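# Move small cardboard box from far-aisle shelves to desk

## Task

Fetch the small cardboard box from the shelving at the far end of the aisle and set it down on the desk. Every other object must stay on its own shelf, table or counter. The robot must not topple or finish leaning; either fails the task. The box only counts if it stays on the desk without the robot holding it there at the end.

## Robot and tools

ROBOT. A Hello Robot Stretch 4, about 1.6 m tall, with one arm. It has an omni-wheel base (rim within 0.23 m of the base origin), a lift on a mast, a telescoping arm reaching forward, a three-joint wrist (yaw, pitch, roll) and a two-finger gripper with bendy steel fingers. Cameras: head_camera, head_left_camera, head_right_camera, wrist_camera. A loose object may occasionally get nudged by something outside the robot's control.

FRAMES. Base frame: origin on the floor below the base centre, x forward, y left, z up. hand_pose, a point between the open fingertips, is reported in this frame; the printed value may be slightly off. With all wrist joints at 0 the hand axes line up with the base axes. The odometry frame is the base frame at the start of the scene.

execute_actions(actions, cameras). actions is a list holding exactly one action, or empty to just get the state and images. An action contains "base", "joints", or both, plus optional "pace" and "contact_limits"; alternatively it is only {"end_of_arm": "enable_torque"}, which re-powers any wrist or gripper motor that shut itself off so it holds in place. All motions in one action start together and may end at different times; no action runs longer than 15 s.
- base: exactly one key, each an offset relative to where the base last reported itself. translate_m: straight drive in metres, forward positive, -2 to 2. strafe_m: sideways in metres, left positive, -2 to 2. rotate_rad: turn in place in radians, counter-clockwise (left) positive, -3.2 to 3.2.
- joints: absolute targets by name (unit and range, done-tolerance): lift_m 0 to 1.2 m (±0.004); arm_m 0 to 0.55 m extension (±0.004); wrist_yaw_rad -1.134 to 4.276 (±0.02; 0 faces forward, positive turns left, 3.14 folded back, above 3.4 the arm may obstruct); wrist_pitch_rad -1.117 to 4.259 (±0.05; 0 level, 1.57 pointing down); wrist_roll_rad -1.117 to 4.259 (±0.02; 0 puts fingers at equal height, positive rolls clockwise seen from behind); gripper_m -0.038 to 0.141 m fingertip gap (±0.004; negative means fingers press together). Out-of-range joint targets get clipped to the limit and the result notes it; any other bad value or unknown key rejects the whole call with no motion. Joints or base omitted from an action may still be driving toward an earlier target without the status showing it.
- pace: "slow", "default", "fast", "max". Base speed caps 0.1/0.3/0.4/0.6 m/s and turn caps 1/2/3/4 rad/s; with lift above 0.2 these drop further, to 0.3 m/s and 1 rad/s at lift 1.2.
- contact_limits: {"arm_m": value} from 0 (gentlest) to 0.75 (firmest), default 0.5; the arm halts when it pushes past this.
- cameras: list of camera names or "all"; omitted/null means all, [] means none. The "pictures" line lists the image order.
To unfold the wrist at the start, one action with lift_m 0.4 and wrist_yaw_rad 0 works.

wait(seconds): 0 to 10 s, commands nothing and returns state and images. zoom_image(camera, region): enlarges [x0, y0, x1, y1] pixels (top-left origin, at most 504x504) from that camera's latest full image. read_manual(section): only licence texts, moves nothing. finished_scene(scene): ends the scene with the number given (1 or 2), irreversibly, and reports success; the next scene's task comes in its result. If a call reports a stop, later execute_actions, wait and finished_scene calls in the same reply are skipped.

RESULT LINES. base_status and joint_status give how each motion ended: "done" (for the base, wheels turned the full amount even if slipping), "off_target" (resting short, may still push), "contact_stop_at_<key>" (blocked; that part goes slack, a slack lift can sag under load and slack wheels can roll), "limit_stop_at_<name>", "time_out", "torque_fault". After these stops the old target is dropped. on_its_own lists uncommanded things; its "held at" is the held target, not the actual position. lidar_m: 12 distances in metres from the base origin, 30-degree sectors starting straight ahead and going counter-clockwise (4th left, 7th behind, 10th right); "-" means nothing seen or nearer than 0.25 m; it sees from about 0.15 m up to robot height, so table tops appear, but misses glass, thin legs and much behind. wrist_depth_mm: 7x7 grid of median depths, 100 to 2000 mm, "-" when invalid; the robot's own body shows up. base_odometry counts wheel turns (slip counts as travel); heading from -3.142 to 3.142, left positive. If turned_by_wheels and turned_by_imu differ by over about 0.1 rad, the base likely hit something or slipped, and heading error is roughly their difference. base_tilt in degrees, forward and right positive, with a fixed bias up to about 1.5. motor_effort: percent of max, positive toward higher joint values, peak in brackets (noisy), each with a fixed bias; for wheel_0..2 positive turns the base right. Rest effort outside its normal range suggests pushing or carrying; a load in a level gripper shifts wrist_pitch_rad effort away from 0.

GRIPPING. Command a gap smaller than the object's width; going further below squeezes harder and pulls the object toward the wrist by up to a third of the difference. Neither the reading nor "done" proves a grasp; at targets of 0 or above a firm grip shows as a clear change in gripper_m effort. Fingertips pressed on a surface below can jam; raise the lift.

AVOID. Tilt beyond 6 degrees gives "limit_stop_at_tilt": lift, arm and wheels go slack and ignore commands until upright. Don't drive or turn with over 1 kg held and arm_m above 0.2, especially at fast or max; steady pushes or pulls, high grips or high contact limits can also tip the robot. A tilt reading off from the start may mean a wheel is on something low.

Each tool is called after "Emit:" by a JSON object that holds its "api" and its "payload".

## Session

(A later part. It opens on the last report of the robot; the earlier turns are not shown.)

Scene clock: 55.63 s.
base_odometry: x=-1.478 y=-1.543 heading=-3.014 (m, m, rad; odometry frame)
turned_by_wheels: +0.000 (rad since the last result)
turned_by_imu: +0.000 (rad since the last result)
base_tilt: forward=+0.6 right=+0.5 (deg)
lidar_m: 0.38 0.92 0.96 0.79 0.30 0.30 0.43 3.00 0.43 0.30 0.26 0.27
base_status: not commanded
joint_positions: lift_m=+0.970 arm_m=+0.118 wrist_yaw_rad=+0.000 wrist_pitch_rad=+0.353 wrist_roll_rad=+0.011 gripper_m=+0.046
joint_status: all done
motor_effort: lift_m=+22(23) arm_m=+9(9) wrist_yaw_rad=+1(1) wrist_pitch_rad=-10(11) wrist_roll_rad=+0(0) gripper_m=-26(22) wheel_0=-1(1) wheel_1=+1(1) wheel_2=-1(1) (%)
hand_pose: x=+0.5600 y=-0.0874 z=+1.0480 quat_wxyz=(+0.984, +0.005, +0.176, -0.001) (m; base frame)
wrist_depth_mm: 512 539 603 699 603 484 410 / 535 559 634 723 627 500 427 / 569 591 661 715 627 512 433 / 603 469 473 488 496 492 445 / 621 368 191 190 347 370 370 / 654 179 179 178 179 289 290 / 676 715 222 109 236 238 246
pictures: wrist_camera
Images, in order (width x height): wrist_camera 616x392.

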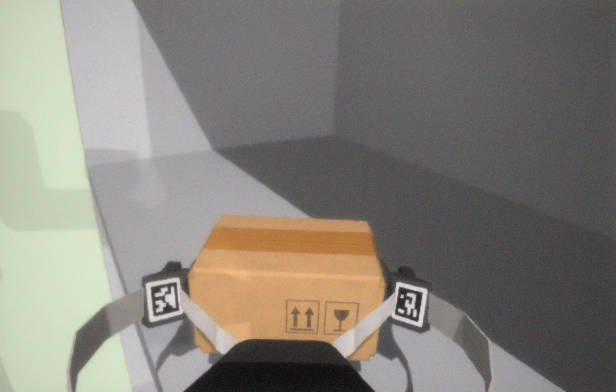

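Emit:
{"api": "execute_actions", "payload": {"actions": [{"base": {"rotate_rad": 0.566}, "joints": {"arm_m": 0.0}}], "cameras": ["head_camera", "wrist_camera"]}}

Scene clock: 57.73 s.
base_odometry: x=-1.478 y=-1.543 heading=-2.448 (m, m, rad; odometry frame)
turned_by_wheels: +0.566 (rad since the last result)
turned_by_imu: +0.562 (rad since the last result)
base_tilt: forward=+0.6 right=+0.6 (deg)
lidar_m: 0.93 0.97 0.79 0.29 0.32 0.43 - 0.42 0.30 0.26 0.30 0.40
base_status: done
joint_positions: lift_m=+0.970 arm_m=+0.002 wrist_yaw_rad=+0.000 wrist_pitch_rad=+0.353 wrist_roll_rad=+0.011 gripper_m=+0.046
joint_status: all done
motor_effort: lift_m=+22(23) arm_m=-9(9) wrist_yaw_rad=+0(0) wrist_pitch_rad=-11(10) wrist_roll_rad=-1(1) gripper_m=-28(27) wheel_0=+1(5) wheel_1=-1(8) wheel_2=+1(6) (%)
hand_pose: x=+0.4432 y=-0.0874 z=+1.0480 quat_wxyz=(+0.984, +0.005, +0.176, -0.001) (m; base frame)
wrist_depth_mm: 634 634 634 634 634 591 591 / 668 668 668 668 668 621 627 / 707 699 707 699 699 661 661 / 741 741 750 750 741 517 521 / 788 788 192 190 732 424 373 / 854 179 179 178 179 778 304 / 904 904 891 109 831 820 798
pictures: head_camera, wrist_camera
Images, in order (width x height): head_camera 420x560, wrist_camera 616x392.

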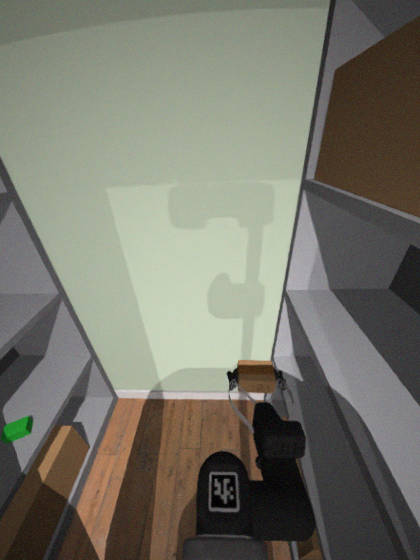

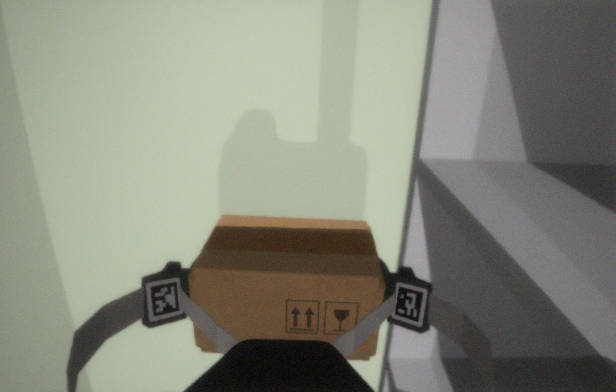

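Emit:
{"api": "execute_actions", "payload": {"actions": [{"base": {"translate_m": -2.0}, "pace": "fast"}], "cameras": ["head_left_camera", "wrist_camera"]}}

Scene clock: 65.77 s.
base_odometry: x=+0.059 y=-0.265 heading=-2.448 (m, m, rad; odometry frame)
turned_by_wheels: +0.000 (rad since the last result)
turned_by_imu: +0.004 (rad since the last result)
base_tilt: forward=+0.6 right=+0.6 (deg)
lidar_m: 1.08 1.10 1.98 1.87 1.95 1.03 1.00 1.07 1.90 1.81 1.90 1.09
base_status: done
joint_positions: lift_m=+0.970 arm_m=+0.002 wrist_yaw_rad=+0.000 wrist_pitch_rad=+0.353 wrist_roll_rad=+0.011 gripper_m=+0.046
joint_status: not commanded
motor_effort: lift_m=+22(22) arm_m=-9(9) wrist_yaw_rad=+1(1) wrist_pitch_rad=-11(10) wrist_roll_rad=-2(0) gripper_m=-28(29) wheel_0=+0(3) wheel_1=+0(3) wheel_2=-1(10) (%)
hand_pose: x=+0.4432 y=-0.0874 z=+1.0480 quat_wxyz=(+0.984, +0.005, +0.176, -0.001) (m; base frame)
wrist_depth_mm: 750 960 - - 1537 741 741 / 788 976 - - 809 788 788 / 831 1661 - - 854 842 831 / 878 1464 1863 - 904 878 891 / 931 946 191 190 917 946 - / 1008 179 179 178 180 976 1863 / 1078 1060 1397 109 1078 1060 1537
pictures: head_left_camera, wrist_camera
Images, in order (width x height): head_left_camera 420x672, wrist_camera 616x392.

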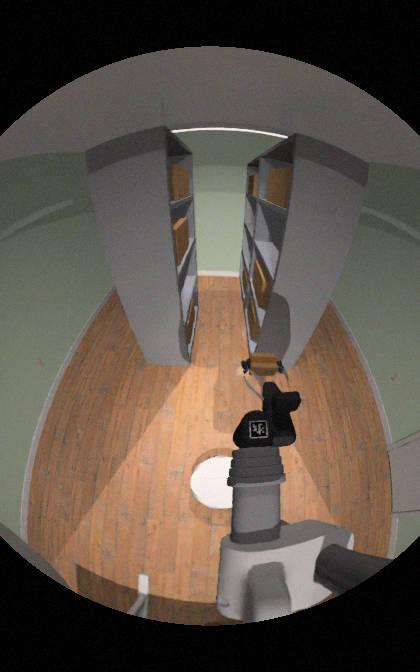

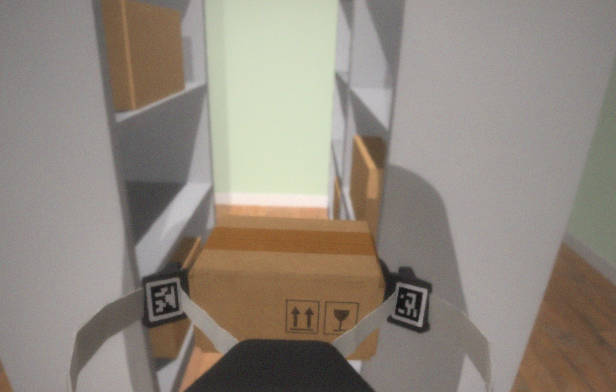

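Emit:
{"api": "execute_actions", "payload": {"actions": [{"base": {"rotate_rad": -3.05}}], "cameras": ["head_camera", "wrist_camera"]}}

Scene clock: 69.13 s.
base_odometry: x=+0.059 y=-0.264 heading=+0.785 (m, m, rad; odometry frame)
turned_by_wheels: -3.050 (rad since the last result)
turned_by_imu: -3.032 (rad since the last result)
base_tilt: forward=+0.7 right=+0.5 (deg)
lidar_m: 0.99 1.07 1.85 1.81 2.00 1.09 1.12 1.13 1.94 1.87 2.03 1.02
base_status: done
joint_positions: lift_m=+0.970 arm_m=+0.002 wrist_yaw_rad=+0.000 wrist_pitch_rad=+0.353 wrist_roll_rad=+0.011 gripper_m=+0.046
joint_status: not commanded
motor_effort: lift_m=+22(22) arm_m=-9(9) wrist_yaw_rad=+2(0) wrist_pitch_rad=-11(10) wrist_roll_rad=+0(1) gripper_m=-29(30) wheel_0=+1(5) wheel_1=+0(5) wheel_2=+1(5) (%)
hand_pose: x=+0.4432 y=-0.0875 z=+1.0481 quat_wxyz=(+0.984, +0.005, +0.176, -0.001) (m; base frame)
wrist_depth_mm: 1499 1499 1464 1430 1397 1366 1366 / 1618 1576 1576 1499 1499 1464 1430 / 960 991 917 931 960 991 1182 / 1863 1756 1708 1708 1661 1661 1618 / 1983 1863 191 189 1708 1756 1661 / 1756 179 179 178 179 1756 1756 / 1464 1464 1397 109 1537 1464 1537
pictures: head_camera, wrist_camera
Images, in order (width x height): head_camera 420x560, wrist_camera 616x392.

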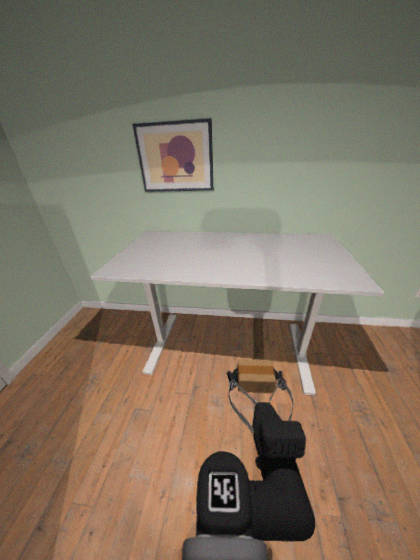

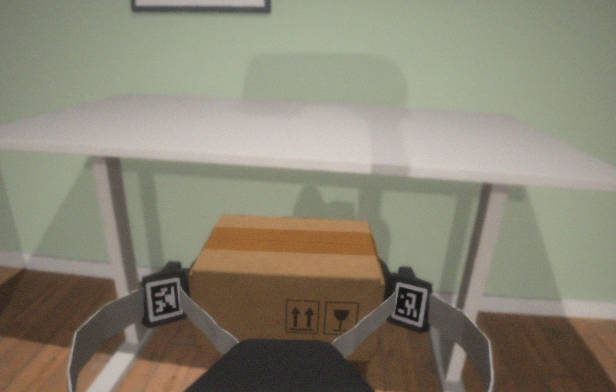

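Emit:
{"api": "execute_actions", "payload": {"actions": [{"base": {"translate_m": 0.35}, "joints": {"arm_m": 0.4}, "pace": "fast"}], "cameras": ["head_camera", "wrist_camera"]}}

Scene clock: 72.70 s.
base_odometry: x=+0.307 y=-0.017 heading=+0.785 (m, m, rad; odometry frame)
turned_by_wheels: +0.000 (rad since the last result)
turned_by_imu: -0.003 (rad since the last result)
base_tilt: forward=+0.6 right=+0.5 (deg)
lidar_m: 0.63 0.72 1.77 1.77 1.94 1.42 1.45 1.52 1.96 1.91 0.85 0.65
base_status: done
joint_positions: lift_m=+0.970 arm_m=+0.398 wrist_yaw_rad=+0.000 wrist_pitch_rad=+0.353 wrist_roll_rad=+0.011 gripper_m=+0.046
joint_status: all done
motor_effort: lift_m=+22(22) arm_m=+9(9) wrist_yaw_rad=+0(2) wrist_pitch_rad=-9(11) wrist_roll_rad=+0(2) gripper_m=-28(27) wheel_0=-2(3) wheel_1=+0(2) wheel_2=+0(11) (%)
hand_pose: x=+0.8401 y=-0.0873 z=+1.0481 quat_wxyz=(+0.984, +0.005, +0.176, -0.001) (m; base frame)
wrist_depth_mm: 809 798 788 759 759 741 723 / 854 842 831 809 788 778 750 / 842 878 854 854 820 809 809 / 559 569 580 585 603 615 627 / 413 421 192 190 421 445 455 / 329 179 179 178 179 351 351 / 276 278 271 109 286 287 291
pictures: head_camera, wrist_camera
Images, in order (width x height): head_camera 420x560, wrist_camera 616x392.

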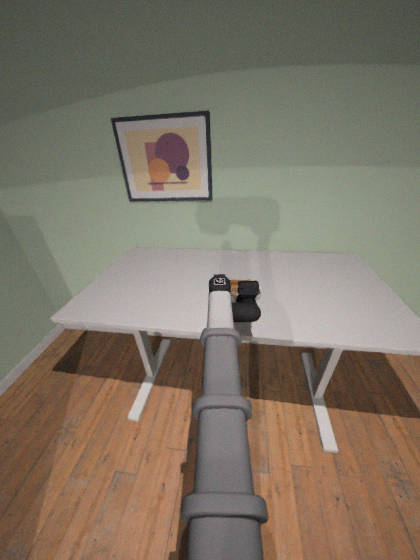

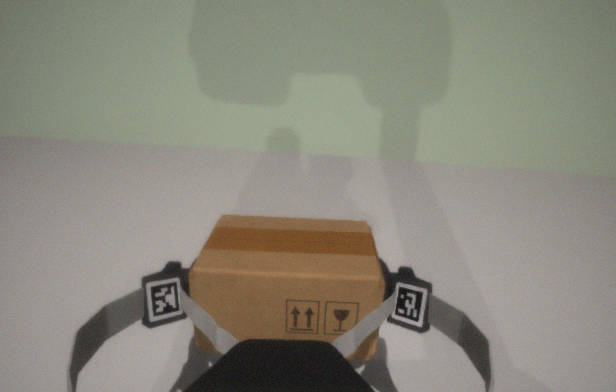

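Emit:
{"api": "execute_actions", "payload": {"actions": [{"joints": {"lift_m": 0.903}}], "cameras": ["wrist_camera"]}}

Scene clock: 74.67 s.
base_odometry: x=+0.307 y=-0.017 heading=+0.785 (m, m, rad; odometry frame)
turned_by_wheels: +0.000 (rad since the last result)
turned_by_imu: -0.001 (rad since the last result)
base_tilt: forward=+0.7 right=+0.6 (deg)
lidar_m: 0.64 0.70 1.77 1.76 1.94 1.43 1.44 1.50 1.98 1.90 0.84 0.66
base_status: not commanded
joint_positions: lift_m=+0.903 arm_m=+0.398 wrist_yaw_rad=+0.000 wrist_pitch_rad=+0.353 wrist_roll_rad=+0.011 gripper_m=+0.046
joint_status: all done
motor_effort: lift_m=+14(21) arm_m=+9(9) wrist_yaw_rad=+0(0) wrist_pitch_rad=-9(11) wrist_roll_rad=-1(0) gripper_m=-24(26) wheel_0=-1(2) wheel_1=+0(0) wheel_2=+0(0) (%)
hand_pose: x=+0.8401 y=-0.0873 z=+0.9818 quat_wxyz=(+0.984, +0.005, +0.176, -0.001) (m; base frame)
wrist_depth_mm: 820 798 788 768 759 741 723 / 866 842 831 809 788 768 759 / 597 609 627 640 661 699 723 / 389 397 407 413 421 430 439 / 290 296 191 190 296 314 317 / 230 179 179 178 179 247 246 / 193 195 191 109 201 202 206
pictures: wrist_camera
Images, in order (width x height): wrist_camera 616x392.

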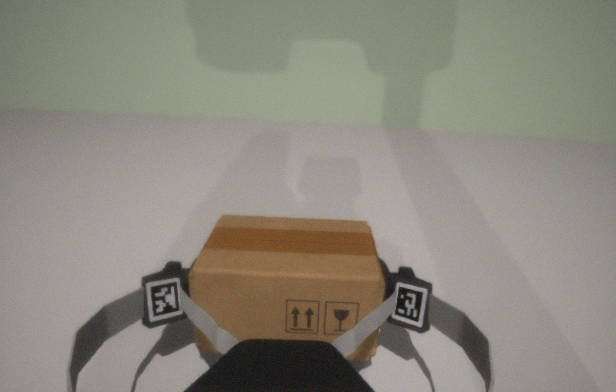

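Emit:
{"api": "execute_actions", "payload": {"actions": [{"joints": {"lift_m": 0.898, "gripper_m": 0.125}}], "cameras": ["wrist_camera"]}}

Scene clock: 76.80 s.
base_odometry: x=+0.307 y=-0.017 heading=+0.785 (m, m, rad; odometry frame)
turned_by_wheels: +0.000 (rad since the last result)
turned_by_imu: -0.001 (rad since the last result)
base_tilt: forward=+0.6 right=+0.6 (deg)
lidar_m: 0.65 0.72 1.75 1.77 1.94 1.42 1.45 1.51 2.00 1.92 0.86 0.66
base_status: not commanded
joint_positions: lift_m=+0.898 arm_m=+0.398 wrist_yaw_rad=+0.000 wrist_pitch_rad=+0.352 wrist_roll_rad=+0.011 gripper_m=+0.125
joint_status: all done
motor_effort: lift_m=+14(14) arm_m=+9(9) wrist_yaw_rad=+0(0) wrist_pitch_rad=-7(11) wrist_roll_rad=-2(0) gripper_m=+0(27) wheel_0=-1(1) wheel_1=+0(0) wheel_2=+0(0) (%)
hand_pose: x=+0.8401 y=-0.0873 z=+0.9769 quat_wxyz=(+0.984, +0.005, +0.175, -0.001) (m; base frame)
wrist_depth_mm: 820 798 788 768 741 732 723 / 854 842 820 809 798 778 750 / 580 591 603 627 647 668 707 / 382 389 394 404 410 418 430 / 283 287 209 200 286 306 309 / 224 209 191 191 193 230 240 / 190 189 198 109 196 196 200
pictures: wrist_camera
Images, in order (width x height): wrist_camera 616x392.

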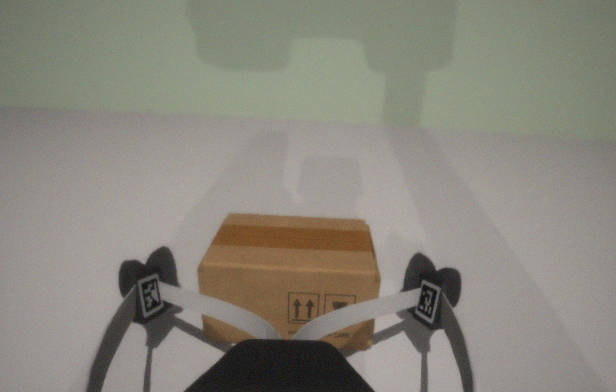

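Emit:
{"api": "execute_actions", "payload": {"actions": [{"joints": {"arm_m": 0.3, "lift_m": 0.92}, "pace": "fast"}], "cameras": ["head_camera", "wrist_camera"]}}

Scene clock: 78.13 s.
base_odometry: x=+0.307 y=-0.017 heading=+0.785 (m, m, rad; odometry frame)
turned_by_wheels: +0.000 (rad since the last result)
turned_by_imu: +0.000 (rad since the last result)
base_tilt: forward=+0.7 right=+0.5 (deg)
lidar_m: 0.66 0.71 1.78 1.76 1.94 1.41 1.47 1.49 1.99 1.91 0.85 0.67
base_status: not commanded
joint_positions: lift_m=+0.920 arm_m=+0.302 wrist_yaw_rad=+0.000 wrist_pitch_rad=+0.352 wrist_roll_rad=+0.011 gripper_m=+0.125
joint_status: all done
motor_effort: lift_m=+22(22) arm_m=-9(11) wrist_yaw_rad=+1(0) wrist_pitch_rad=-7(8) wrist_roll_rad=+0(1) gripper_m=+0(3) wheel_0=-2(1) wheel_1=+0(0) wheel_2=+0(0) (%)
hand_pose: x=+0.7433 y=-0.0874 z=+0.9984 quat_wxyz=(+0.985, +0.005, +0.175, -0.001) (m; base frame)
wrist_depth_mm: 917 904 878 854 842 831 798 / 946 960 917 904 866 866 842 / 668 683 699 707 732 778 809 / 436 439 452 329 469 480 488 / 324 327 317 291 345 349 353 / 256 213 246 270 214 264 276 / 218 216 226 109 224 225 229
pictures: head_camera, wrist_camera
Images, in order (width x height): head_camera 420x560, wrist_camera 616x392.

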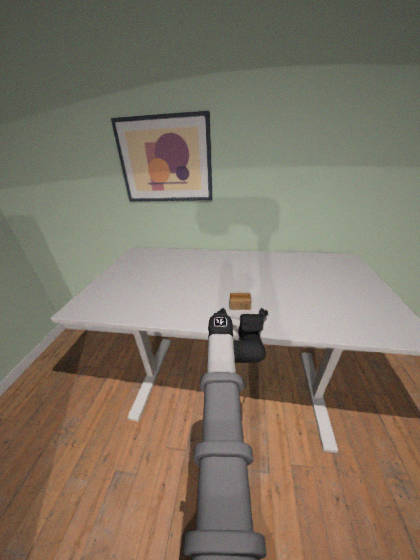

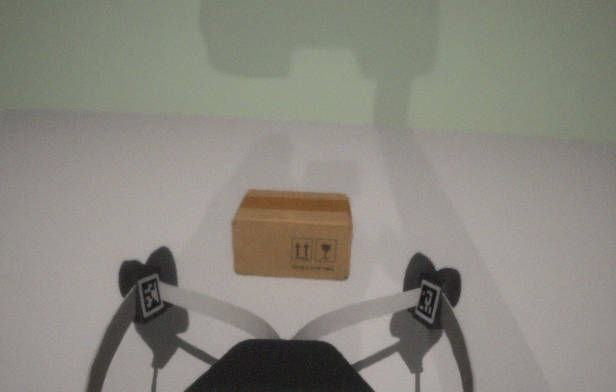

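The box is sitting on the desk and the gripper is clear of it.

Emit:
{"api": "finished_scene", "payload": {"scene": 1}}

The scene is finished: the task was done.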